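# Retract the sealant gun's plunger rod with two arms

## Task

Slide the sealant gun's rod fully to its rearmost position. The rod only moves back while its small thumb plate, located just behind the handle, is held pushed toward the front of the gun. The gun must never enter or cross over the marked areas around either arm's base, or the task fails. At the end the gun must sit on the table and not lean or rest on anything else. The rod must stay fully back on its own, without the robot holding it. Release the gun, move the grippers away, and then declare the task finished, or it counts as failed. Nothing may be pushed or dropped off the table.

## Robot and tools

Robot: two arms, left_arm and right_arm, each with six joints and a parallel gripper. Moving objects may occasionally get a brief outside nudge.

Frame: all printed positions share one scene frame. The origin is on the tabletop midway between the arms, +x points out across the table, +z points up, and left_arm sits on the +y side. The names left and right do not refer to image sides. A gripper's fingers point along its own +z axis and close along its y axis. end_effector_position is the spot between the pads, about 1 cm short of the fingertips. Printed hand positions can be somewhat wrong, more so when the arm is stretched out.

Tool execute_actions, argument actions: a list holding one item, or empty. An empty list ({"actions": []}) sends nothing and just reports the state. A motion item is {"rows": [...], "steps": n}, with n from 1 to 15 (default 15). Each step lasts 1/30 s. Each row is used for one step; if there are fewer rows than steps, the final row is held. A wait item is {"steps": n} with n up to 300 and no rows; it returns once that many steps have passed since the previous result, counting your reply time. Optional pictures (true/false) controls whether camera images come back; by default they do.

Each row is 14 numbers, one list covering both arms, always full even if one arm stays still: left_arm waist, shoulder, elbow, wrist pitch, wrist yaw, wrist roll, gripper; then the same seven for right_arm. The joint values are absolute target angles in radians, in the same form as the Joint positions block. Stated ranges per arm: waist -2.618 to 3.054, shoulder 0.000 to 3.142, elbow 0.000 to 3.142, wrist pitch -1.571 to 1.571, wrist yaw -1.571 to 1.571, wrist roll -2.094 to 2.094. True ends can differ by up to 0.036 rad. A call is refused outright (nothing sent) if a target exceeds a range end by more than 0.036 and is further out than the joint's current angle. Targets beyond the real end are clipped to it, and the result may then say "joint sent to its limit", possibly about an earlier action; lack of that line proves nothing. The gripper value is an absolute setting from -1 (closed) to +1 (fully open).

Motion limits: per step, each joint's target is kept within a lead of its measured angle: waist 0.202, shoulder 0.258, elbow 0.238, wrist pitch 0.573, wrist yaw and roll 0.522 rad. If a step's targets would move a gripper more than 70 mm from where it is, all that arm's targets are scaled back. Friction may leave a joint up to about 0.031 rad off, and changes smaller than that may not move it. Arms keep heading for the last row sent while you think or wait, until everything nearly stops or a step is HELD; after that only a new action drives them further.

Result lines: the state line gives each gripper's position (metres) and quaternion (wxyz). Joint positions and Joint velocities list each arm's six angles plus gripper opening in metres (0.093 open to 0.000 closed; about the pad gap when nothing is held; on a rigid flat object it settles up to ~12 mm below the object's width, possibly 0). grip_measured is the gripper motor on the -1..+1 scale; pads meet near -0.94 and each mm of width adds about 0.0208; per-gripper offset up to 0.02. It keeps moving after contact, so it barely reveals touching. Commanding below the object's reading squeezes harder, up to roughly 50 to 62 N per pad (less on thin parts; a brief spike at first touch). Keep sending the closing value to keep holding. "joint command not followed" means a clearance check altered or blocked joint targets; HELD marks steps where your row was not fully sent. MOTOR HOT appears at 75 °C; at 90 °C that arm halts for 10 s; at 100 °C it goes limp and falls. These show as OVER-TEMPERATURE FAULT. Holding loads heats motors.

Tool zoom_image: camera (cam_high, cam_low, cam_left_wrist, cam_right_wrist) and region [x0, y0, x1, y1] in that camera's pixels, top-left origin, at most 504 by 504; gives a closer view of the latest image. All images are 504x504. Calibration (K, distortion, T_world_to_cam) is provided per camera and may be slightly off; wrist camera poses follow the joint readings.

Tool finished_scene: argument scene, the number of the current scene; ends it irreversibly and reports success. Replying without any tool call ends everything.

Order: look, grasp or brace the gun, press the thumb plate forward while drawing the rod back fully, release, move the arms clear, then call finished_scene. Avoid: the gun entering or crossing the base zones, the gun resting on other objects, knocking anything off the table, drops, slams, very hard pushes, and arms colliding or pressing on each other.

Each tool is called as name(argument=value, ...) on one line, values as JSON.

## Session

execute_actions(actions=[])

Scene clock: 0.00 s of 4150.00 s.
left_arm: end_effector_position=(+0.2839, +0.3327, +0.1031) grip_measured=+0.982 end_effector_quat_wxyz=(+0.101, +0.735, +0.660, -0.114) | right_arm: end_effector_position=(+0.0631, +0.2091, +0.3097) grip_measured=+0.981 end_effector_quat_wxyz=(-0.639, +0.761, -0.007, -0.112)
Joint positions: left_arm=[ 0.235  1.727  1.338 -1.319  0.275  2.034  0.092] | right_arm=[ 1.045  1.477  1.134  0.153 -0.574 -1.493  0.092]
Joint velocities: left_arm=[ 0.002  0.002 -0.002  0.022  0.007 -0.022 -0.   ] | right_arm=[-0.022 -0.007 -0.007  0.022  0.037 -0.007 -0.   ]
Motor temperatures (°C, as the motors report them): left_arm=[25 37 28 28 27 25] | right_arm=[25 28 33 30 28 25]
camera_calibration (this result's frames):
cam_left_wrist: T_world_to_cam=[[-0.992577, 0.120058, -0.0194026, 0.24438], [0.117482, 0.9878, 0.102217, -0.334484], [0.0314378, 0.099179, -0.994573, 0.140477], [0, 0, 0, 1]] pos_world=[0.277445, 0.287131, 0.178647]
cam_right_wrist: T_world_to_cam=[[0.144267, 0.153523, 0.977557, -0.346912], [0.949463, -0.299773, -0.0930424, 0.0652683], [0.278761, 0.941577, -0.189012, -0.0733486], [0, 0, 0, 1]] pos_world=[0.00852491, 0.141888, 0.331335]

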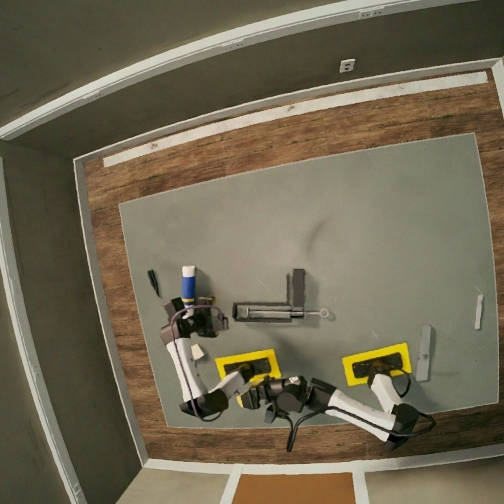

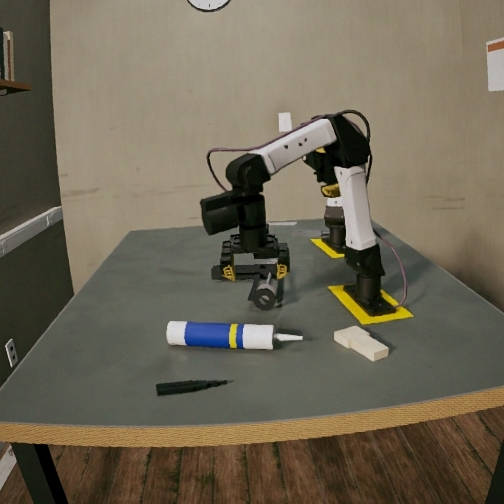

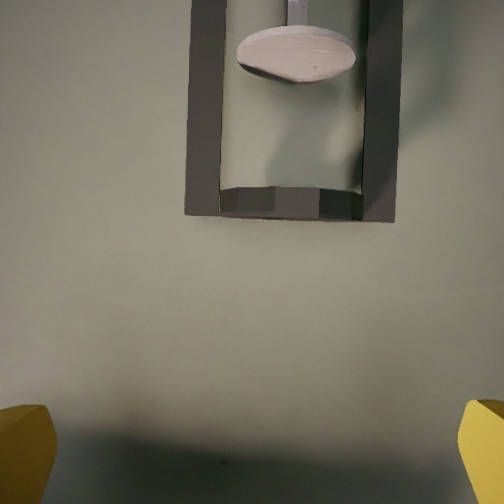

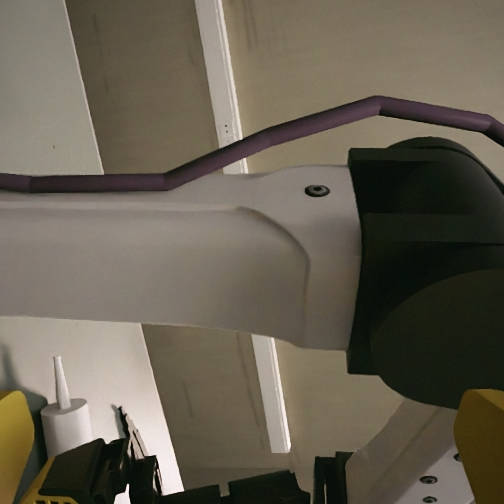

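execute_actions(actions=[{"rows":[[0.235,1.727,1.338,-1.319,0.1,1.2,1,0.5,1.3,0.9,0,0,0,1]],"steps":15}], pictures=false)

execute_actions(actions=[{"rows":[[-0.3,1.8,1.5,-1.3,0,0,1,0.45,0.86,0.29,-0.13,0,0,0.3]],"steps":15}], pictures=false)

execute_actions(actions=[{"rows":[[-1.03,1.863,1.55,-1.25,0,-0.89,1,0.45,0.86,0.29,-0.13,0,0,0.3]],"steps":15}], pictures=false)

execute_actions(actions=[{"steps":45}])

Scene clock: 31.10 s of 4150.00 s.
left_arm: end_effector_position=(+0.2744, +0.3575, +0.0979) grip_measured=+0.983 end_effector_quat_wxyz=(-0.008, +0.434, +0.896, -0.088) | right_arm: end_effector_position=(+0.3117, +0.0035, +0.2503) grip_measured=+0.981 end_effector_quat_wxyz=(+0.570, -0.413, +0.707, +0.070)
Joint positions: left_arm=[ 0.235  1.727  1.338 -1.319  0.113  1.247  0.092] | right_arm=[ 0.493  1.315  0.931  0.036 -0.047 -0.423  0.092]
Joint velocities: left_arm=[ 0.017 -0.007 -0.002  0.022 -0.037 -0.271 -0.001] | right_arm=[-0.085 -0.017 -0.061 -0.227  0.403  2.806 -0.001]
Motor temperatures (°C, as the motors report them): left_arm=[25 40 30 28 27 25] | right_arm=[25 33 39 38 28 25]
Steps of this call (steps 1 to 90: nothing new was sent; then 27.60 s passed at rest; steps 91 to 105: all 15 steps of this action). Readings (joint positions):
91: left_arm=[0.235 1.727 1.338 -1.319 0.252 1.956] | right_arm=[1.036 1.464 1.119 0.154 -0.541 -1.452]
92: left_arm=[0.235 1.727 1.338 -1.319 0.223 1.856] | right_arm=[1.013 1.438 1.088 0.144 -0.495 -1.401]
94: left_arm=[0.235 1.727 1.338 -1.319 0.180 1.658] | right_arm=[0.940 1.387 1.033 0.119 -0.401 -1.294]
98: left_arm=[0.235 1.727 1.338 -1.319 0.136 1.392] | right_arm=[0.761 1.336 0.973 0.083 -0.243 -1.046]
105: the state above

Scene clock: 31.60 s of 4150.00 s.
left_arm: end_effector_position=(+0.3218, +0.2134, +0.1098) grip_measured=+0.983 end_effector_quat_wxyz=(-0.016, +0.158, +0.987, -0.007) | right_arm: end_effector_position=(+0.1907, -0.0981, +0.0765) grip_measured=+0.302 end_effector_quat_wxyz=(+0.404, -0.270, +0.866, +0.115)
Joint positions: left_arm=[-0.314  1.796  1.482 -1.286  0.016  0.106  0.092] | right_arm=[ 0.46   0.871  0.299 -0.131 -0.009 -0.032  0.06 ]
Joint velocities: left_arm=[ 0.129 -0.007 -0.007  0.022 -0.095 -0.623 -0.001] | right_arm=[-0.027 -0.007 -0.046 -0.256  0.022  0.154 -0.   ]
Motor temperatures (°C, as the motors report them): left_arm=[25 40 30 28 27 25] | right_arm=[25 33 39 38 28 25]
Steps of this call (steps 1 to 15: all 15 steps of this action). Readings (joint positions):
1: left_arm=[0.213 1.738 1.361 -1.334 0.086 1.166] | right_arm=[0.487 1.287 0.902 0.036 -0.039 -0.350]
2: left_arm=[0.167 1.760 1.403 -1.339 0.059 1.065] | right_arm=[0.480 1.223 0.842 0.018 -0.034 -0.293]
4: left_arm=[0.038 1.789 1.463 -1.307 0.033 0.866] | right_arm=[0.465 1.062 0.709 -0.020 -0.024 -0.204]
8: left_arm=[-0.240 1.796 1.482 -1.284 0.018 0.470] | right_arm=[0.460 0.874 0.497 -0.042 -0.015 -0.111]
15: the state above

Scene clock: 32.10 s of 4150.00 s.
left_arm: end_effector_position=(+0.2010, -0.0024, +0.0984) grip_measured=+0.983 end_effector_quat_wxyz=(-0.009, +0.071, +0.997, -0.002) | right_arm: end_effector_position=(+0.1912, -0.0981, +0.0770) grip_measured=+0.302 end_effector_quat_wxyz=(+0.404, -0.260, +0.869, +0.119)
Joint positions: left_arm=[-1.068  1.867  1.527 -1.239  0.016 -0.823  0.092] | right_arm=[ 0.46   0.871  0.299 -0.129 -0.007 -0.009  0.06 ]
Joint velocities: left_arm=[ 0.129  0.002 -0.007 -0.037  0.022 -0.388  0.   ] | right_arm=[-0.002 -0.012  0.012  0.007 -0.022 -0.051  0.   ]
Motor temperatures (°C, as the motors report them): left_arm=[25 40 30 28 27 25] | right_arm=[25 33 39 38 28 25]
Steps of this call (steps 1 to 15: all 15 steps of this action). Readings (joint positions):
1: left_arm=[-0.329 1.804 1.490 -1.290 0.002 0.022] | right_arm=[0.460 0.871 0.299 -0.134 -0.008 -0.028]
2: left_arm=[-0.368 1.817 1.506 -1.287 -0.009 -0.078] | right_arm=[0.460 0.871 0.299 -0.132 -0.008 -0.024]
4: left_arm=[-0.489 1.844 1.524 -1.265 -0.012 -0.273] | right_arm=[0.460 0.871 0.299 -0.130 -0.008 -0.018]
8: left_arm=[-0.770 1.867 1.527 -1.244 -0.009 -0.615] | right_arm=[0.460 0.871 0.299 -0.129 -0.007 -0.012]
15: the state above

Scene clock: 33.60 s of 4150.00 s.
left_arm: end_effector_position=(+0.2116, +0.0051, +0.0984) grip_measured=+0.983 end_effector_quat_wxyz=(-0.005, +0.026, +1.000, +0.002) | right_arm: end_effector_position=(+0.1912, -0.0981, +0.0770) grip_measured=+0.302 end_effector_quat_wxyz=(+0.404, -0.259, +0.869, +0.119)
Joint positions: left_arm=[-1.035  1.867  1.527 -1.239  0.006 -0.881  0.092] | right_arm=[ 0.46   0.871  0.299 -0.129 -0.007 -0.008  0.06 ]
Joint velocities: left_arm=[-0.007 -0.012  0.002  0.007 -0.022 -0.022 -0.001] | right_arm=[ 0.002  0.002 -0.012  0.007 -0.051  0.037  0.   ]
Motor temperatures (°C, as the motors report them): left_arm=[25 40 30 28 27 25] | right_arm=[25 33 39 38 28 25]
Steps of this call (steps 1 to 30: the robot went on to your last target; steps 31 to 45: nothing new was sent). Readings (joint positions):
1: left_arm=[-1.061 1.867 1.527 -1.239 0.016 -0.834] | right_arm=[0.460 0.871 0.299 -0.129 -0.007 -0.009]
2: left_arm=[-1.053 1.867 1.527 -1.239 0.014 -0.844] | right_arm=[0.460 0.871 0.299 -0.129 -0.007 -0.009]
4: left_arm=[-1.040 1.867 1.527 -1.239 0.009 -0.857] | right_arm=[0.460 0.871 0.299 -0.129 -0.007 -0.008]
8: left_arm=[-1.035 1.867 1.527 -1.239 0.006 -0.872] | right_arm=[0.460 0.871 0.299 -0.129 -0.007 -0.008]
45: the state above
All arms were judged still, so your last target was given up. Only a new action makes them travel on or press farther. Fingers that are still opening or closing keep moving.
camera_calibration (this result's frames):
cam_left_wrist: T_world_to_cam=[[-0.0712231, -0.997273, -0.0193469, 0.0226162], [-0.911979, 0.0572509, 0.406223, 0.190771], [-0.404008, 0.0465764, -0.913569, 0.255005], [0, 0, 0, 1]] pos_world=[0.278614, -0.000244519, 0.155907]
cam_right_wrist: T_world_to_cam=[[0.535691, -0.843835, 0.0312619, -0.190549], [-0.762244, -0.499162, -0.412094, 0.162159], [0.363344, 0.196926, -0.910605, 0.102484], [0, 0, 0, 1]] pos_world=[0.188443, -0.10003, 0.166104]

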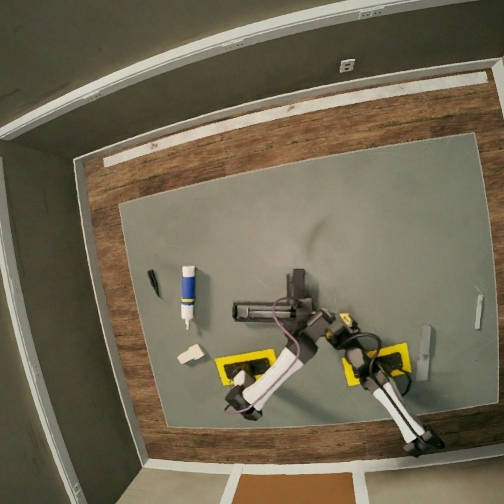

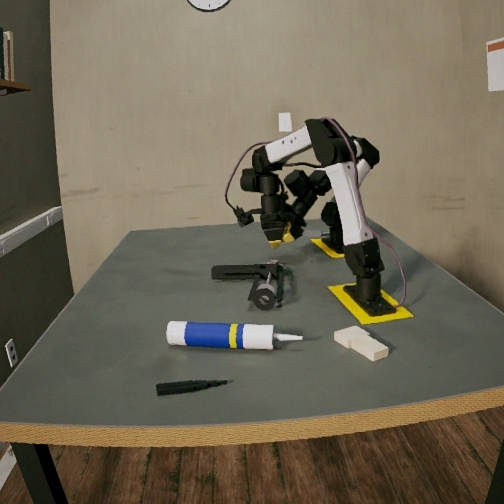

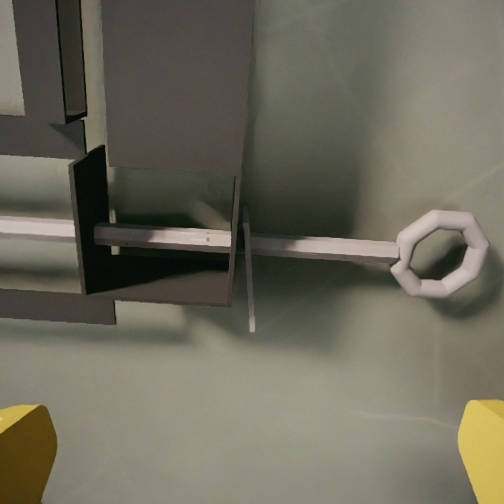

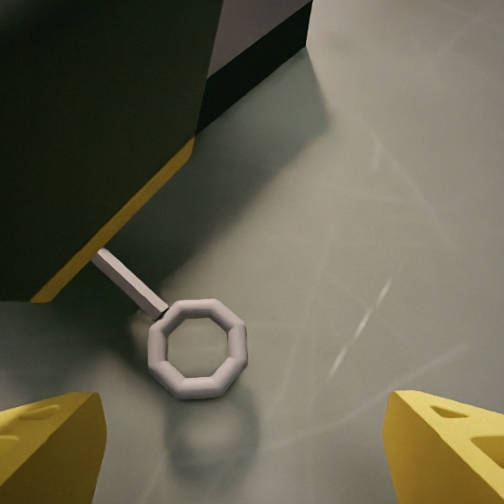

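execute_actions(actions=[{"rows":[[-1.05,1.88,1.45,-1.15,0,-0.80,0,0.15,0.86,0.29,-0.13,0,0,0.3],[-1.05,1.88,1.45,-1.15,0,-0.80,0,0.15,0.86,0.29,-0.13,0,0,0.3],[-1.05,1.88,1.45,-1.15,0,-0.80,0,0.15,0.86,0.29,-0.13,0,0,0.3],[-1.05,1.88,1.45,-1.15,0,-0.80,0,0.15,0.86,0.29,-0.13,0,0,0.3],[-1.05,1.895,1.39,-1.06,0,-0.80,0,0.15,0.86,0.29,-0.13,0,0,0.3]],"steps":15}])

Scene clock: 46.03 s of 4150.00 s.
left_arm: end_effector_position=(+0.2125, +0.0040, +0.0590) grip_measured=+0.003 end_effector_quat_wxyz=(-0.003, +0.060, +0.998, -0.000) | right_arm: end_effector_position=(+0.2261, -0.1751, +0.0778) grip_measured=+0.302 end_effector_quat_wxyz=(+0.420, -0.122, +0.898, +0.053)
Joint positions: left_arm=[-1.035  1.895  1.405 -1.085  0.006 -0.812  0.045] | right_arm=[ 0.157  0.871  0.299 -0.124  0.004 -0.006  0.06 ]
Joint velocities: left_arm=[-0.022 -0.022 -0.007  0.095  0.022  0.037  0.   ] | right_arm=[-0.022 -0.002  0.002  0.007 -0.037 -0.051  0.   ]
Motor temperatures (°C, as the motors report them): left_arm=[25 42 32 28 27 25] | right_arm=[25 32 40 39 28 25]
Steps of this call (steps 1 to 90: nothing new was sent; then 8.93 s passed at rest; steps 91 to 105: all 15 steps of this action). Readings (joint positions):
91: left_arm=[-1.035 1.867 1.518 -1.227 0.006 -0.870] | right_arm=[0.426 0.871 0.299 -0.129 -0.024 -0.008]
92: left_arm=[-1.035 1.867 1.505 -1.211 0.006 -0.858] | right_arm=[0.355 0.871 0.299 -0.128 -0.024 -0.008]
94: left_arm=[-1.035 1.871 1.479 -1.194 0.006 -0.840] | right_arm=[0.216 0.871 0.299 -0.125 -0.010 -0.007]
98: left_arm=[-1.035 1.885 1.416 -1.126 0.006 -0.822] | right_arm=[0.157 0.871 0.299 -0.124 0.004 -0.006]
105: the state above
camera_calibration (this result's frames):
cam_left_wrist: T_world_to_cam=[[-0.139435, -0.990111, -0.0154059, 0.0349964], [-0.906901, 0.121439, 0.403465, 0.206462], [-0.397604, 0.0702287, -0.914865, 0.218011], [0, 0, 0, 1]] pos_world=[0.278802, -0.00573269, 0.11669]
cam_right_wrist: T_world_to_cam=[[0.249713, -0.967638, 0.0363384, -0.23169], [-0.876516, -0.241829, -0.416221, 0.221924], [0.411538, 0.0720847, -0.908537, 0.072806], [0, 0, 0, 1]] pos_world=[0.222414, -0.175773, 0.166936]

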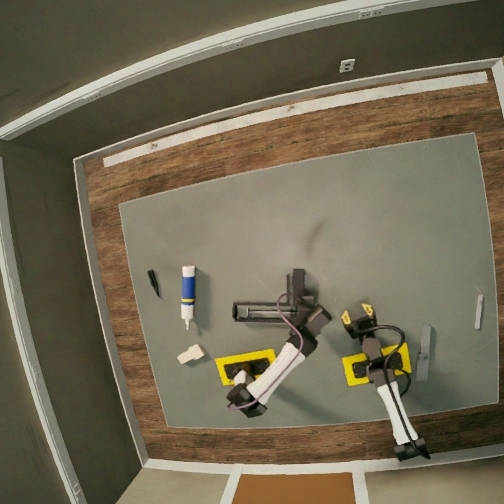

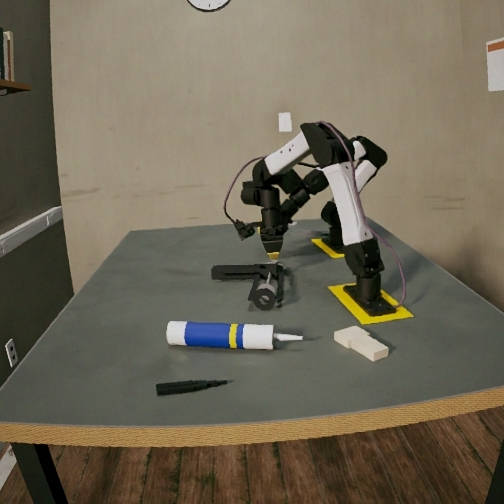

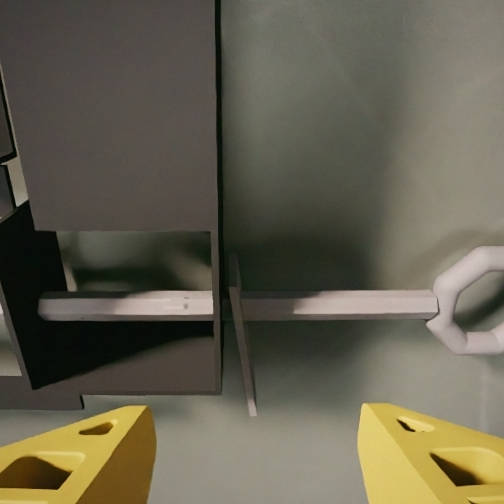

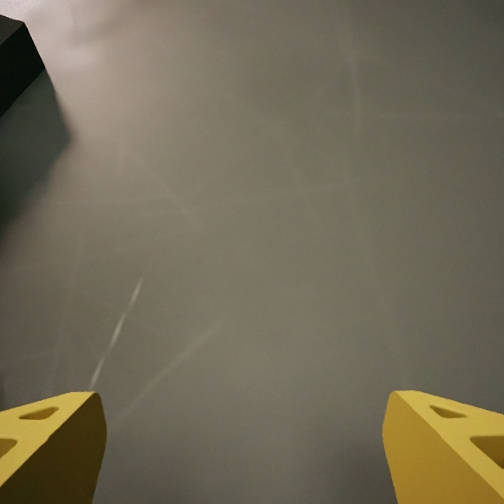

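execute_actions(actions=[{"rows":[[-1.05,1.9,1.36,-1.04,0,-0.80,0,0.15,0.86,0.29,-0.13,0,0,0.3],[-1.05,1.9,1.36,-1.04,0,-0.80,0,0.15,0.86,0.29,-0.13,0,0,0.3],[-1.05,1.9,1.33,-1.0,0,-0.80,0,0.15,0.86,0.29,-0.13,0,0,0.3],[-1.05,1.9,1.33,-1.0,0,-0.80,0,0.15,0.86,0.29,-0.13,0,0,0.3],[-1.05,1.9,1.29,-0.97,0,-0.80,0,0.15,0.86,0.29,-0.13,0,0,0.3],[-1.05,1.9,1.29,-0.97,0,-0.80,0,0.15,0.86,0.29,-0.13,0,0,0.3],[-1.05,1.9,1.29,-0.97,0,-0.80,0,0.15,0.86,0.29,-0.13,0,0,0.3],[-1.05,1.9,1.29,-0.97,0,-0.80,0,0.15,0.86,0.29,-0.13,0,0,0.3],[-1.05,1.9,1.29,-0.97,0,-0.80,-0.4,0.15,0.86,0.29,-0.13,0,0,0.3],[-1.05,1.9,1.29,-0.97,0,-0.80,-0.4,0.15,0.86,0.29,-0.13,0,0,0.3],[-1.05,1.9,1.29,-0.97,0,-0.80,-0.4,0.15,0.86,0.29,-0.13,0,0,0.3],[-1.05,1.9,1.29,-0.97,0,-0.80,-0.7,0.15,0.86,0.29,-0.13,0,0,0.3]],"steps":15}])

Scene clock: 60.30 s of 4150.00 s.
left_arm: end_effector_position=(+0.2105, +0.0106, +0.0412) grip_measured=-0.695 end_effector_quat_wxyz=(+0.005, +0.064, +0.998, +0.006) | right_arm: end_effector_position=(+0.2261, -0.1751, +0.0778) grip_measured=+0.302 end_effector_quat_wxyz=(+0.420, -0.122, +0.898, +0.053)
Joint positions: left_arm=[-1.039  1.889  1.324 -1.008 -0.015 -0.808  0.012] | right_arm=[ 0.157  0.871  0.299 -0.124  0.004 -0.006  0.06 ]
Joint velocities: left_arm=[-0.007 -0.017 -0.007 -0.037  0.051 -0.037 -0.004] | right_arm=[-0.002 -0.027  0.002 -0.051 -0.051 -0.022  0.   ]
Motor temperatures (°C, as the motors report them): left_arm=[25 43 31 28 27 25] | right_arm=[25 31 40 39 28 25]
Steps of this call (steps 1 to 30: the robot went on to your last target; steps 31 to 90: nothing new was sent; then 10.77 s passed at rest; steps 91 to 105: all 15 steps of this action). Readings (joint positions):
91: left_arm=[-1.035 1.895 1.401 -1.069 0.006 -0.809] | right_arm=[0.157 0.871 0.299 -0.124 0.004 -0.006]
92: left_arm=[-1.035 1.895 1.396 -1.064 0.006 -0.809] | right_arm=[0.157 0.871 0.299 -0.124 0.004 -0.006]
94: left_arm=[-1.035 1.895 1.372 -1.044 0.006 -0.809] | right_arm=[0.157 0.871 0.299 -0.124 0.004 -0.006]
98: left_arm=[-1.038 1.890 1.329 -1.010 0.003 -0.809] | right_arm=[0.157 0.871 0.299 -0.124 0.004 -0.006]
105: the state above
camera_calibration (this result's frames):
cam_left_wrist: T_world_to_cam=[[-0.14629, -0.988798, -0.0296137, 0.0430603], [-0.912864, 0.1234, 0.389169, 0.212841], [-0.381155, 0.0839648, -0.92069, 0.19709], [0, 0, 0, 1]] pos_world=[0.275716, -0.000235402, 0.099903]
cam_right_wrist: T_world_to_cam=[[0.249713, -0.967638, 0.0363384, -0.23169], [-0.876516, -0.241829, -0.416221, 0.221924], [0.411538, 0.0720847, -0.908537, 0.072806], [0, 0, 0, 1]] pos_world=[0.222414, -0.175773, 0.166936]

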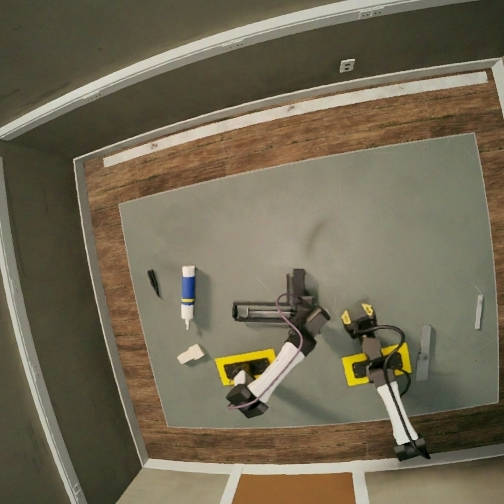

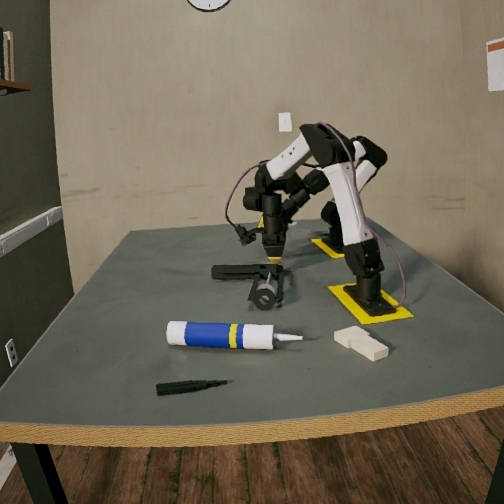

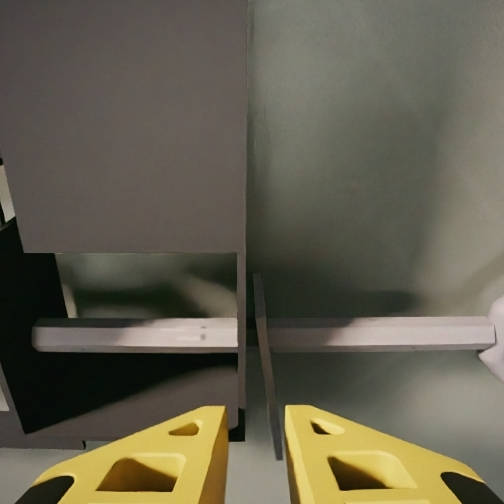

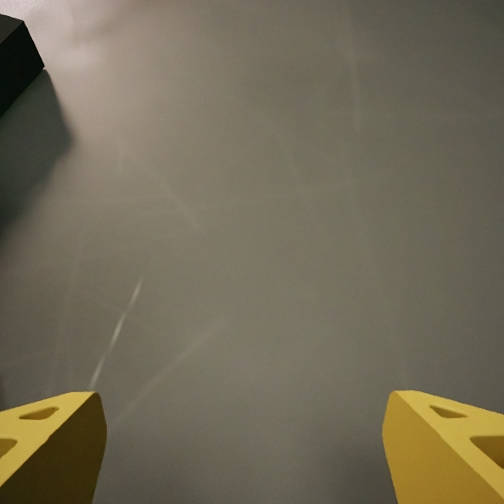

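execute_actions(actions=[{"rows":[[-1.05,1.9,1.3,-0.99,0,-0.80,-0.85,0.15,0.86,0.29,-0.13,0,0,0.3],[-1.05,1.9,1.3,-0.99,0,-0.80,-0.85,0.15,0.86,0.29,-0.13,0,0,0.3],[-1.05,1.9,1.3,-0.99,0,-0.80,-0.85,0.15,0.86,0.29,-0.13,0,0,0.3],[-1.05,1.9,1.3,-0.99,0,-0.80,-0.85,0.15,0.86,0.29,-0.13,0,0,0.3],[-1.05,1.9,1.3,-0.99,0,-0.80,-1,0.15,0.86,0.29,-0.13,0,0,0.3]],"steps":15}])

Scene clock: 69.03 s of 4150.00 s.
left_arm: end_effector_position=(+0.2104, +0.0123, +0.0416) grip_measured=-1.000 end_effector_quat_wxyz=(+0.006, +0.065, +0.998, +0.010) | right_arm: end_effector_position=(+0.2261, -0.1751, +0.0778) grip_measured=+0.302 end_effector_quat_wxyz=(+0.420, -0.122, +0.898, +0.053)
Joint positions: left_arm=[-1.04   1.888  1.324 -1.014 -0.023 -0.808  0.   ] | right_arm=[ 0.157  0.871  0.299 -0.124  0.004 -0.006  0.06 ]
Joint velocities: left_arm=[-0.007  0.002 -0.002  0.007  0.037  0.007  0.   ] | right_arm=[-0.002 -0.007 -0.007 -0.051  0.007  0.022  0.   ]
Motor temperatures (°C, as the motors report them): left_arm=[25 43 31 28 27 25] | right_arm=[25 30 41 40 28 25]
Steps of this call (steps 1 to 15: the robot went on to your last target; steps 16 to 90: nothing new was sent; then 5.23 s passed at rest; steps 91 to 105: all 15 steps of this action). Readings (joint positions):
91: left_arm=[-1.039 1.889 1.324 -1.010 -0.016 -0.808] | right_arm=[0.157 0.871 0.299 -0.124 0.004 -0.006]
92: left_arm=[-1.039 1.889 1.324 -1.012 -0.018 -0.808] | right_arm=[0.157 0.871 0.299 -0.124 0.004 -0.006]
94: left_arm=[-1.039 1.889 1.324 -1.013 -0.020 -0.808] | right_arm=[0.157 0.871 0.299 -0.124 0.004 -0.006]
98: left_arm=[-1.040 1.888 1.324 -1.014 -0.023 -0.808] | right_arm=[0.157 0.871 0.299 -0.124 0.004 -0.006]
105: the state above
camera_calibration (this result's frames):
cam_left_wrist: T_world_to_cam=[[-0.147363, -0.988343, -0.0382379, 0.0453167], [-0.913843, 0.121262, 0.38754, 0.21273], [-0.378385, 0.0920526, -0.92106, 0.196627], [0, 0, 0, 1]] pos_world=[0.275481, 0.00089236, 0.100397]
cam_right_wrist: T_world_to_cam=[[0.249713, -0.967638, 0.0363384, -0.23169], [-0.876516, -0.241829, -0.416221, 0.221924], [0.411538, 0.0720847, -0.908537, 0.072806], [0, 0, 0, 1]] pos_world=[0.222414, -0.175773, 0.166936]

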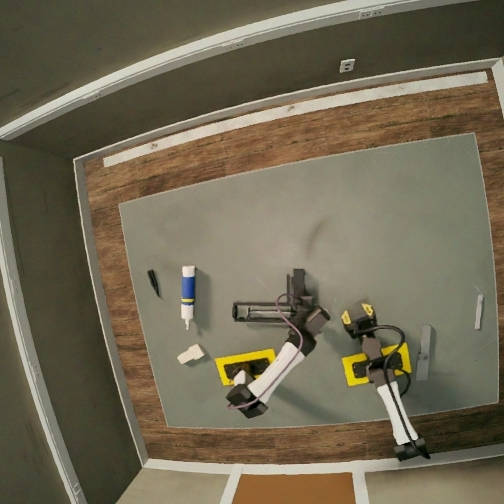

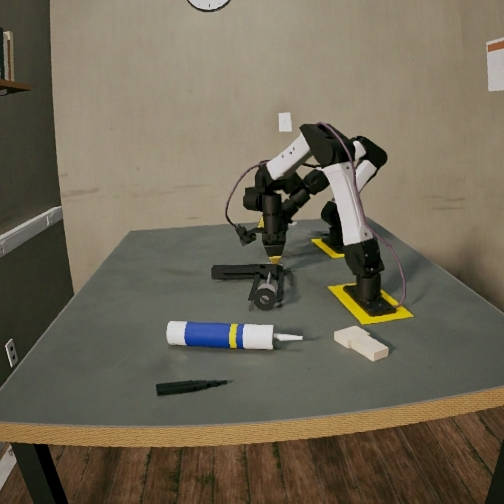

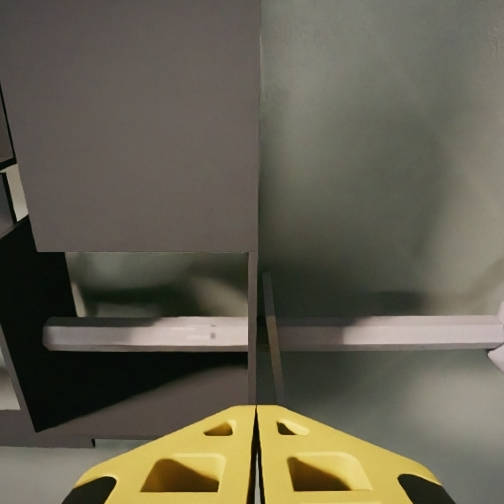

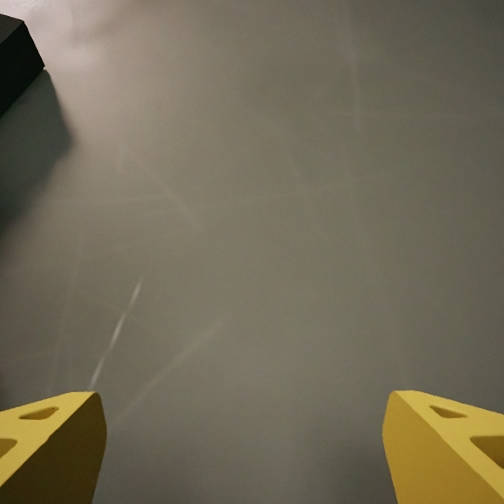

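execute_actions(actions=[{"rows":[[-1.05,1.89,1.41,-1.09,0,-0.80,-1,0.15,0.86,0.29,-0.13,0,0,0.3],[-1.05,1.89,1.41,-1.09,0,-0.80,-1,0.15,0.86,0.29,-0.13,0,0,0.3],[-1.05,1.89,1.41,-1.09,0,-0.80,-1,0.15,0.86,0.29,-0.13,0,0,0.3],[-1.05,1.89,1.41,-1.09,0,-0.80,-1,0.15,0.86,0.29,-0.13,0,0,0.3],[-1.10,1.98,1.52,-1.11,0,-0.84,-1,0.15,0.86,0.29,-0.13,0,0,0.3],[-1.10,1.98,1.52,-1.11,0,-0.84,-1,0.15,0.86,0.29,-0.13,0,0,0.3],[-1.10,1.98,1.52,-1.11,0,-0.84,-1,0.15,0.86,0.29,-0.13,0,0,0.3],[-1.10,1.98,1.52,-1.11,0,-0.84,-1,0.15,0.86,0.29,-0.13,0,0,0.3],[-1.10,1.98,1.52,-1.11,0,-0.84,-1,0.15,0.86,0.29,-0.13,0,0,0.3],[-1.10,1.98,1.52,-1.11,0,-0.84,-1,0.15,0.86,0.29,-0.13,0,0,0.3]],"steps":15}])

Scene clock: 86.83 s of 4150.00 s.
left_arm: end_effector_position=(+0.2076, -0.0257, +0.0552) grip_measured=-1.000 end_effector_quat_wxyz=(+0.002, +0.084, +0.996, +0.001) | right_arm: end_effector_position=(+0.2261, -0.1751, +0.0778) grip_measured=+0.302 end_effector_quat_wxyz=(+0.420, -0.122, +0.898, +0.053)
Joint positions: left_arm=[-1.099  1.973  1.497 -1.093 -0.005 -0.828  0.   ] | right_arm=[ 0.157  0.871  0.299 -0.124  0.004 -0.006  0.06 ]
Joint velocities: left_arm=[-0.007 -0.022  0.002 -0.007 -0.007  0.007  0.   ] | right_arm=[ 0.017  0.012  0.007  0.022 -0.081 -0.022  0.   ]
Motor temperatures (°C, as the motors report them): left_arm=[25 43 31 28 27 25] | right_arm=[25 30 41 40 28 25]
Steps of this call (steps 1 to 15: the robot went on to your last target; steps 16 to 90: nothing new was sent; then 14.30 s passed at rest; steps 91 to 105: all 15 steps of this action). Readings (joint positions):
91: left_arm=[-1.040 1.889 1.335 -1.028 -0.021 -0.808] | right_arm=[0.157 0.871 0.299 -0.124 0.004 -0.006]
92: left_arm=[-1.040 1.892 1.351 -1.042 -0.018 -0.808] | right_arm=[0.157 0.871 0.299 -0.124 0.004 -0.006]
94: left_arm=[-1.040 1.892 1.376 -1.054 -0.014 -0.808] | right_arm=[0.157 0.871 0.299 -0.124 0.004 -0.006]
98: left_arm=[-1.078 1.958 1.490 -1.082 -0.012 -0.821] | right_arm=[0.157 0.871 0.299 -0.124 0.004 -0.006]
105: the state above
camera_calibration (this result's frames):
cam_left_wrist: T_world_to_cam=[[-0.185533, -0.982464, -0.0184808, 0.0148343], [-0.904887, 0.16349, 0.393001, 0.208348], [-0.383088, 0.0896376, -0.919352, 0.212401], [0, 0, 0, 1]] pos_world=[0.272653, -0.0385279, 0.113665]
cam_right_wrist: T_world_to_cam=[[0.249713, -0.967638, 0.0363384, -0.23169], [-0.876516, -0.241829, -0.416221, 0.221924], [0.411538, 0.0720847, -0.908537, 0.072806], [0, 0, 0, 1]] pos_world=[0.222414, -0.175773, 0.166936]

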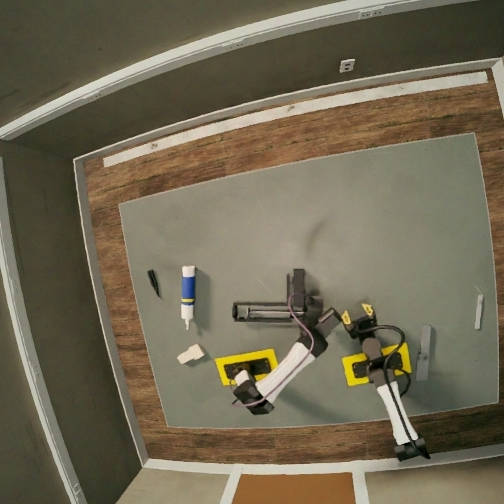

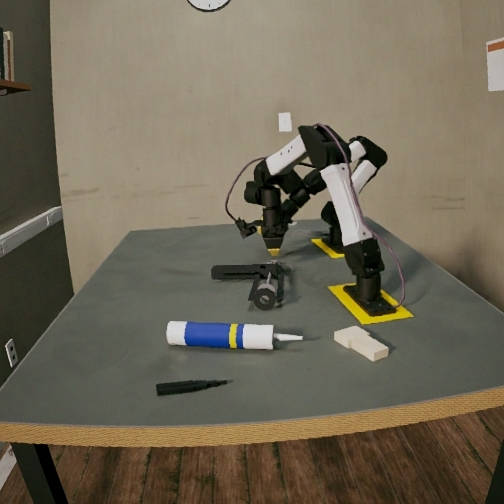

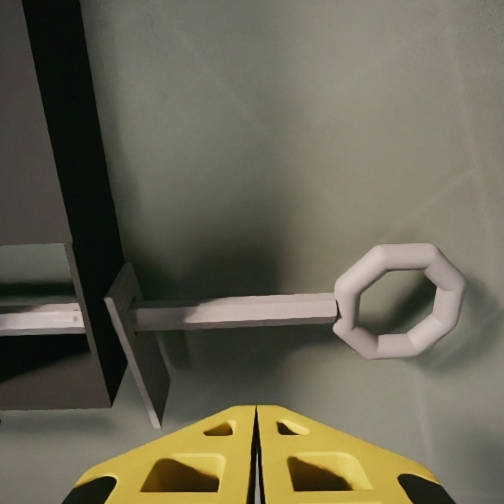

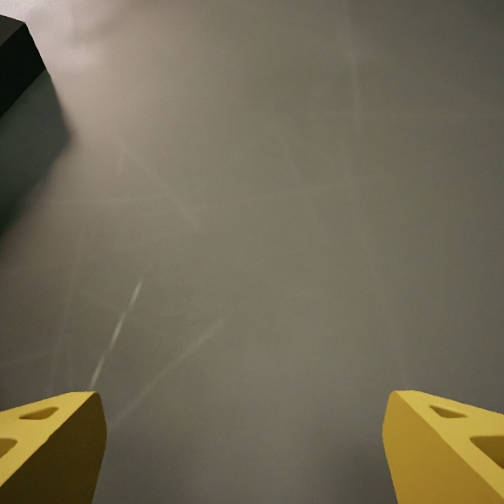

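execute_actions(actions=[{"rows":[[-1.04,1.98,1.5,-1.09,0,-0.81,-1,0.15,0.86,0.29,-0.13,0,0,0.3],[-1.04,1.98,1.5,-1.09,0,-0.81,-1,0.15,0.86,0.29,-0.13,0,0,0.3],[-1.04,1.98,1.5,-1.09,0,-0.81,-1,0.15,0.86,0.29,-0.13,0,0,0.3],[-1.04,1.98,1.5,-1.09,0,-0.81,-1,0.15,0.86,0.29,-0.13,0,0,0.3],[-1.04,1.98,1.5,-1.09,0,-0.81,-1,0.15,0.86,0.29,-0.13,0,0,0.3],[-1.04,1.98,1.45,-1.05,0,-0.81,-1,0.15,0.86,0.29,-0.13,0,0,0.3],[-1.04,1.98,1.42,-1.02,0,-0.81,-1,0.15,0.86,0.29,-0.13,0,0,0.3],[-1.04,1.98,1.39,-1.0,0,-0.81,-1,0.15,0.86,0.29,-0.13,0,0,0.3],[-1.04,1.98,1.36,-0.97,0,-0.81,-1,0.15,0.86,0.29,-0.13,0,0,0.3]],"steps":15}])

Scene clock: 98.90 s of 4150.00 s.
left_arm: end_effector_position=(+0.2165, -0.0047, +0.0293) grip_measured=-1.000 end_effector_quat_wxyz=(-0.007, +0.060, +0.998, +0.006) | right_arm: end_effector_position=(+0.2261, -0.1751, +0.0778) grip_measured=+0.302 end_effector_quat_wxyz=(+0.420, -0.122, +0.898, +0.053)
Joint positions: left_arm=[-1.042  1.974  1.392 -1.007  0.003 -0.82   0.   ] | right_arm=[ 0.157  0.871  0.299 -0.124  0.004 -0.006  0.06 ]
Joint velocities: left_arm=[ 0.017 -0.007 -0.002 -0.022 -0.007 -0.051  0.   ] | right_arm=[ 0.007 -0.002  0.007 -0.037 -0.037  0.007  0.   ]
Motor temperatures (°C, as the motors report them): left_arm=[25 43 32 28 27 25] | right_arm=[25 29 42 41 28 25]
Steps of this call (steps 1 to 15: the robot went on to your last target; steps 16 to 90: nothing new was sent; then 8.57 s passed at rest; steps 91 to 105: all 15 steps of this action). Readings (joint positions):
91: left_arm=[-1.094 1.973 1.497 -1.098 -0.002 -0.829] | right_arm=[0.157 0.871 0.299 -0.124 0.004 -0.006]
92: left_arm=[-1.086 1.973 1.497 -1.098 -0.001 -0.827] | right_arm=[0.157 0.871 0.299 -0.124 0.004 -0.006]
94: left_arm=[-1.062 1.973 1.497 -1.098 -0.000 -0.824] | right_arm=[0.157 0.871 0.299 -0.124 0.004 -0.006]
98: left_arm=[-1.041 1.973 1.463 -1.060 -0.001 -0.822] | right_arm=[0.157 0.871 0.299 -0.124 0.004 -0.006]
105: the state above
camera_calibration (this result's frames):
cam_left_wrist: T_world_to_cam=[[-0.138471, -0.989986, -0.0274521, 0.0266706], [-0.904302, 0.115087, 0.411087, 0.222331], [-0.403811, 0.0817486, -0.911183, 0.194322], [0, 0, 0, 1]] pos_world=[0.283217, -0.0150694, 0.0863973]
cam_right_wrist: T_world_to_cam=[[0.249713, -0.967638, 0.0363384, -0.23169], [-0.876516, -0.241829, -0.416221, 0.221924], [0.411538, 0.0720847, -0.908537, 0.072806], [0, 0, 0, 1]] pos_world=[0.222414, -0.175773, 0.166936]

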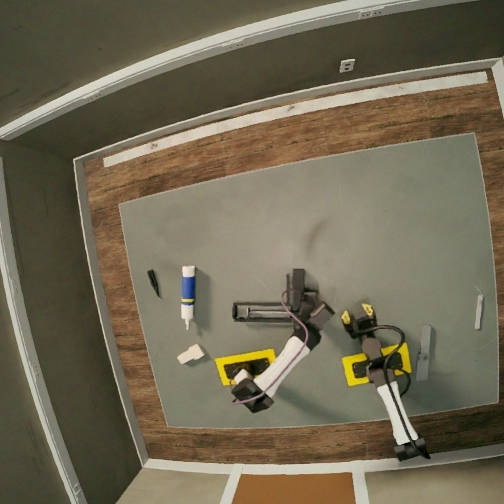

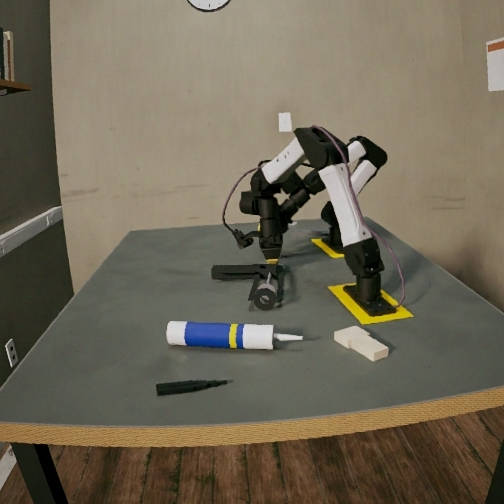

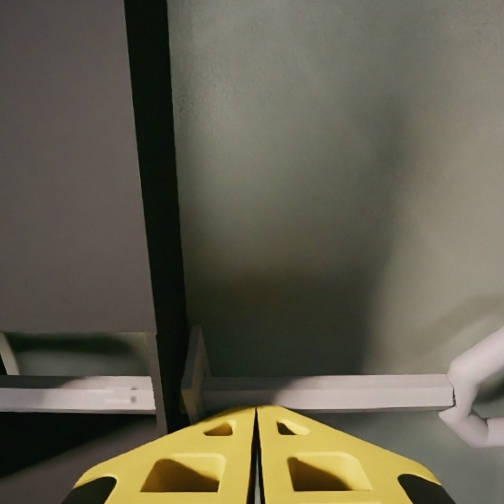

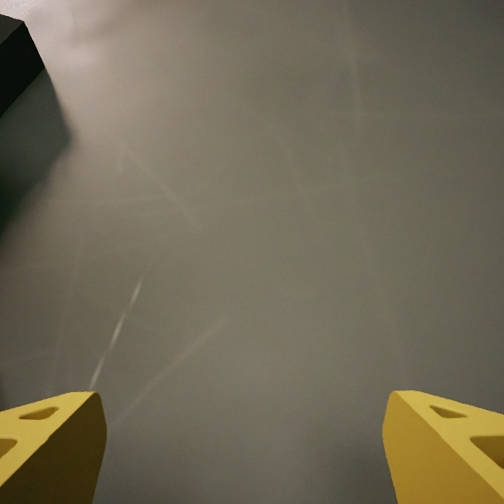

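execute_actions(actions=[{"rows":[[-1.04,1.98,1.36,-0.97,0,-0.81,-1,0.4,0.9,0.19,0.0,0,0,0.2],[-1.04,1.98,1.36,-0.97,0,-0.81,-1,0.4,0.9,0.19,0.0,0,0,0.2],[-1.04,1.98,1.36,-0.97,0,-0.81,-1,0.54,0.9,0.17,0.0,0,0,0.2],[-1.04,1.98,1.36,-0.97,0,-0.81,-1,0.54,0.9,0.17,0.0,0,0,0.2],[-1.04,1.98,1.36,-0.97,0,-0.81,-1,0.54,0.9,0.17,0.0,0,0,0.2],[-1.04,1.98,1.36,-0.97,0,-0.81,-1,0.54,0.9,0.17,0.0,0,0,0.2],[-1.04,1.98,1.36,-0.97,0,-0.81,-1,0.54,1.05,0.17,0.16,0,0,0.2],[-1.04,1.98,1.36,-0.97,0,-0.81,-1,0.54,1.05,0.17,0.16,0,0,0.2],[-1.04,1.98,1.36,-0.97,0,-0.81,-1,0.54,1.05,0.17,0.16,0,0,0.2],[-1.04,1.98,1.36,-0.97,0,-0.81,-1,0.54,1.22,0.17,0.33,0,0,0.2]],"steps":15}])

Scene clock: 113.17 s of 4150.00 s.
left_arm: end_effector_position=(+0.2165, -0.0047, +0.0293) grip_measured=-1.000 end_effector_quat_wxyz=(-0.007, +0.060, +0.998, +0.006) | right_arm: end_effector_position=(+0.1849, -0.0781, +0.0141) grip_measured=+0.202 end_effector_quat_wxyz=(+0.367, -0.293, +0.874, +0.124)
Joint positions: left_arm=[-1.042  1.974  1.392 -1.007  0.003 -0.82   0.   ] | right_arm=[ 0.533  1.21   0.193  0.243 -0.006 -0.004  0.055]
Joint velocities: left_arm=[ 0.007  0.002 -0.002 -0.051 -0.095 -0.037  0.   ] | right_arm=[-0.007  0.007 -0.007  0.579  0.007  0.007  0.   ]
Motor temperatures (°C, as the motors report them): left_arm=[25 44 31 28 27 25] | right_arm=[25 29 42 41 28 25]
Steps of this call (steps 1 to 15: the robot went on to your last target; steps 16 to 90: nothing new was sent; then 10.77 s passed at rest; steps 91 to 105: all 15 steps of this action). Readings (joint positions):
91: left_arm=[-1.042 1.974 1.392 -1.007 0.003 -0.820] | right_arm=[0.191 0.872 0.286 -0.097 0.021 -0.004]
92: left_arm=[-1.042 1.974 1.392 -1.007 0.003 -0.820] | right_arm=[0.262 0.873 0.267 -0.066 0.022 -0.004]
94: left_arm=[-1.042 1.974 1.392 -1.007 0.003 -0.820] | right_arm=[0.414 0.879 0.228 -0.034 0.014 -0.004]
98: left_arm=[-1.042 1.974 1.392 -1.007 0.003 -0.820] | right_arm=[0.532 0.961 0.195 0.035 -0.006 -0.004]
105: the state above
camera_calibration (this result's frames):
cam_left_wrist: T_world_to_cam=[[-0.138471, -0.989986, -0.0274521, 0.0266706], [-0.904302, 0.115087, 0.411087, 0.222331], [-0.403811, 0.0817486, -0.911183, 0.194322], [0, 0, 0, 1]] pos_world=[0.283217, -0.0150694, 0.0863973]
cam_right_wrist: T_world_to_cam=[[0.594601, -0.803511, 0.0286329, -0.176036], [-0.749005, -0.56651, -0.343596, 0.132778], [0.292304, 0.182857, -0.938681, 0.0560112], [0, 0, 0, 1]] pos_world=[0.18775, -0.0764691, 0.103239]

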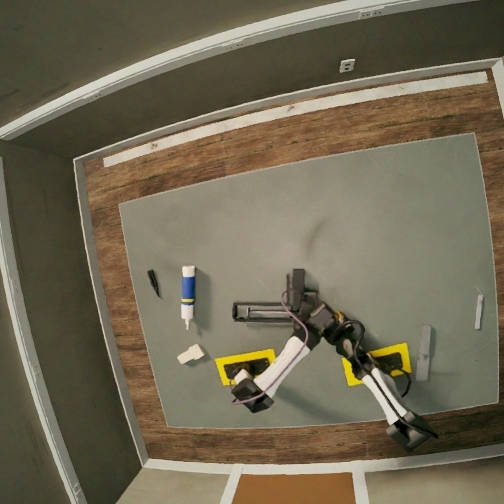

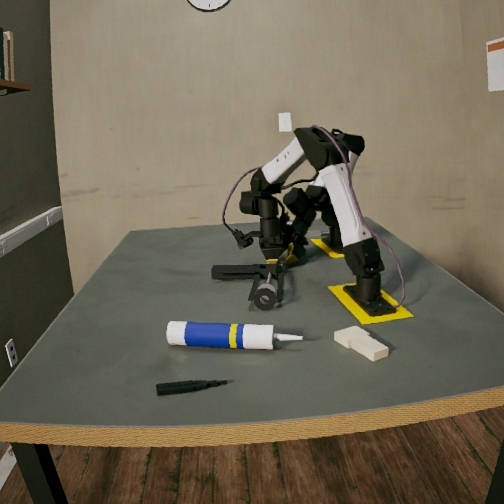

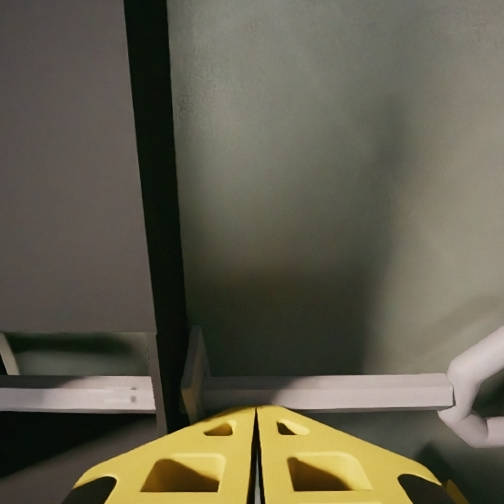

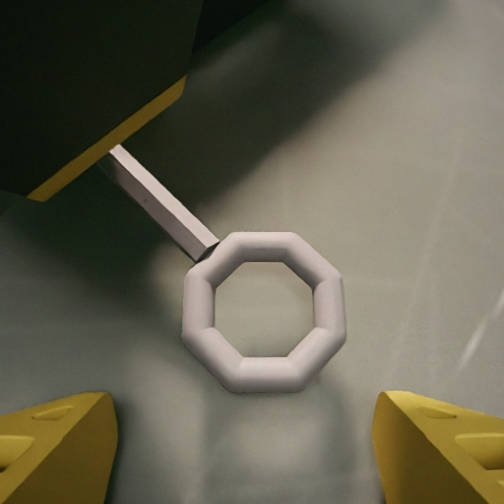

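execute_actions(actions=[{"rows":[[-1.04,1.98,1.36,-0.97,0,-0.81,-1,0.50,1.27,0.23,0.36,0,0,0.2],[-1.04,1.98,1.36,-0.97,0,-0.81,-1,0.50,1.27,0.23,0.36,0,0,0.2],[-1.04,1.98,1.36,-0.97,0,-0.81,-1,0.50,1.27,0.23,0.36,0,0,0.2],[-1.04,1.98,1.36,-0.97,0,-0.81,-1,0.50,1.32,0.26,0.39,0,0,0.2],[-1.04,1.98,1.36,-0.97,0,-0.81,-1,0.50,1.32,0.26,0.39,0,0,0.2],[-1.04,1.98,1.36,-0.97,0,-0.81,-1,0.50,1.32,0.26,0.39,0,0,0.2],[-1.04,1.98,1.36,-0.97,0,-0.81,-1,0.50,1.375,0.26,0.405,0,0,0.2]],"steps":15}])

Scene clock: 126.10 s of 4150.00 s.
left_arm: end_effector_position=(+0.2165, -0.0047, +0.0293) grip_measured=-1.000 end_effector_quat_wxyz=(-0.007, +0.060, +0.998, +0.006) | right_arm: end_effector_position=(+0.2140, -0.0664, +0.0209) grip_measured=+0.202 end_effector_quat_wxyz=(+0.398, -0.278, +0.865, +0.128)
Joint positions: left_arm=[-1.042  1.974  1.392 -1.007  0.003 -0.82   0.   ] | right_arm=[ 0.508  1.356  0.245  0.404 -0.004 -0.003  0.055]
Joint velocities: left_arm=[-0.012  0.012 -0.007 -0.037  0.051  0.007  0.   ] | right_arm=[-0.007 -0.027  0.007  0.037 -0.022 -0.051 -0.   ]
Motor temperatures (°C, as the motors report them): left_arm=[25 45 31 28 27 25] | right_arm=[25 29 41 42 28 25]
Steps of this call (steps 1 to 30: the robot went on to your last target; steps 31 to 90: nothing new was sent; then 9.43 s passed at rest; steps 91 to 105: all 15 steps of this action). Readings (joint positions):
91: left_arm=[-1.042 1.974 1.392 -1.007 0.003 -0.820] | right_arm=[0.529 1.217 0.195 0.336 -0.007 -0.004]
92: left_arm=[-1.042 1.974 1.392 -1.007 0.003 -0.820] | right_arm=[0.521 1.231 0.201 0.341 -0.007 -0.004]
94: left_arm=[-1.042 1.974 1.392 -1.007 0.003 -0.820] | right_arm=[0.511 1.258 0.212 0.351 -0.005 -0.004]
98: left_arm=[-1.042 1.974 1.392 -1.007 0.003 -0.820] | right_arm=[0.509 1.329 0.242 0.386 -0.005 -0.004]
105: the state above
camera_calibration (this result's frames):
cam_left_wrist: T_world_to_cam=[[-0.138471, -0.989986, -0.0274521, 0.0266706], [-0.904302, 0.115087, 0.411087, 0.222331], [-0.403811, 0.0817486, -0.911183, 0.194322], [0, 0, 0, 1]] pos_world=[0.283217, -0.0150694, 0.0863973]
cam_right_wrist: T_world_to_cam=[[0.571331, -0.820209, 0.0289568, -0.180256], [-0.743166, -0.531992, -0.405819, 0.165875], [0.348261, 0.210337, -0.913495, 0.0410438], [0, 0, 0, 1]] pos_world=[0.211965, -0.0682364, 0.110028]

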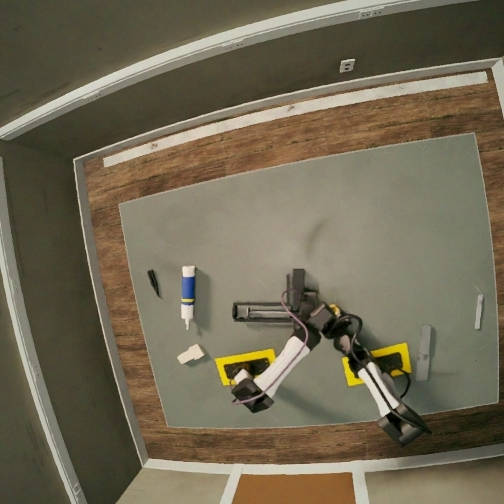

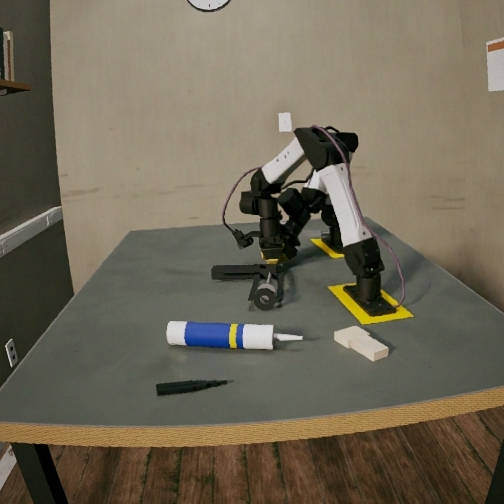

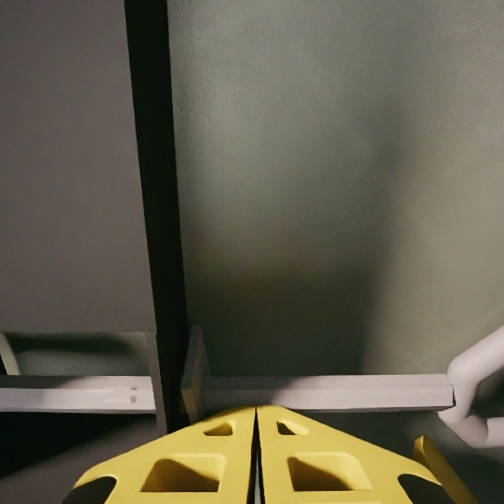

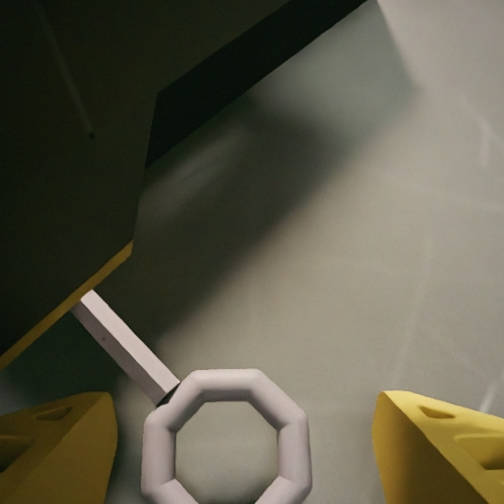

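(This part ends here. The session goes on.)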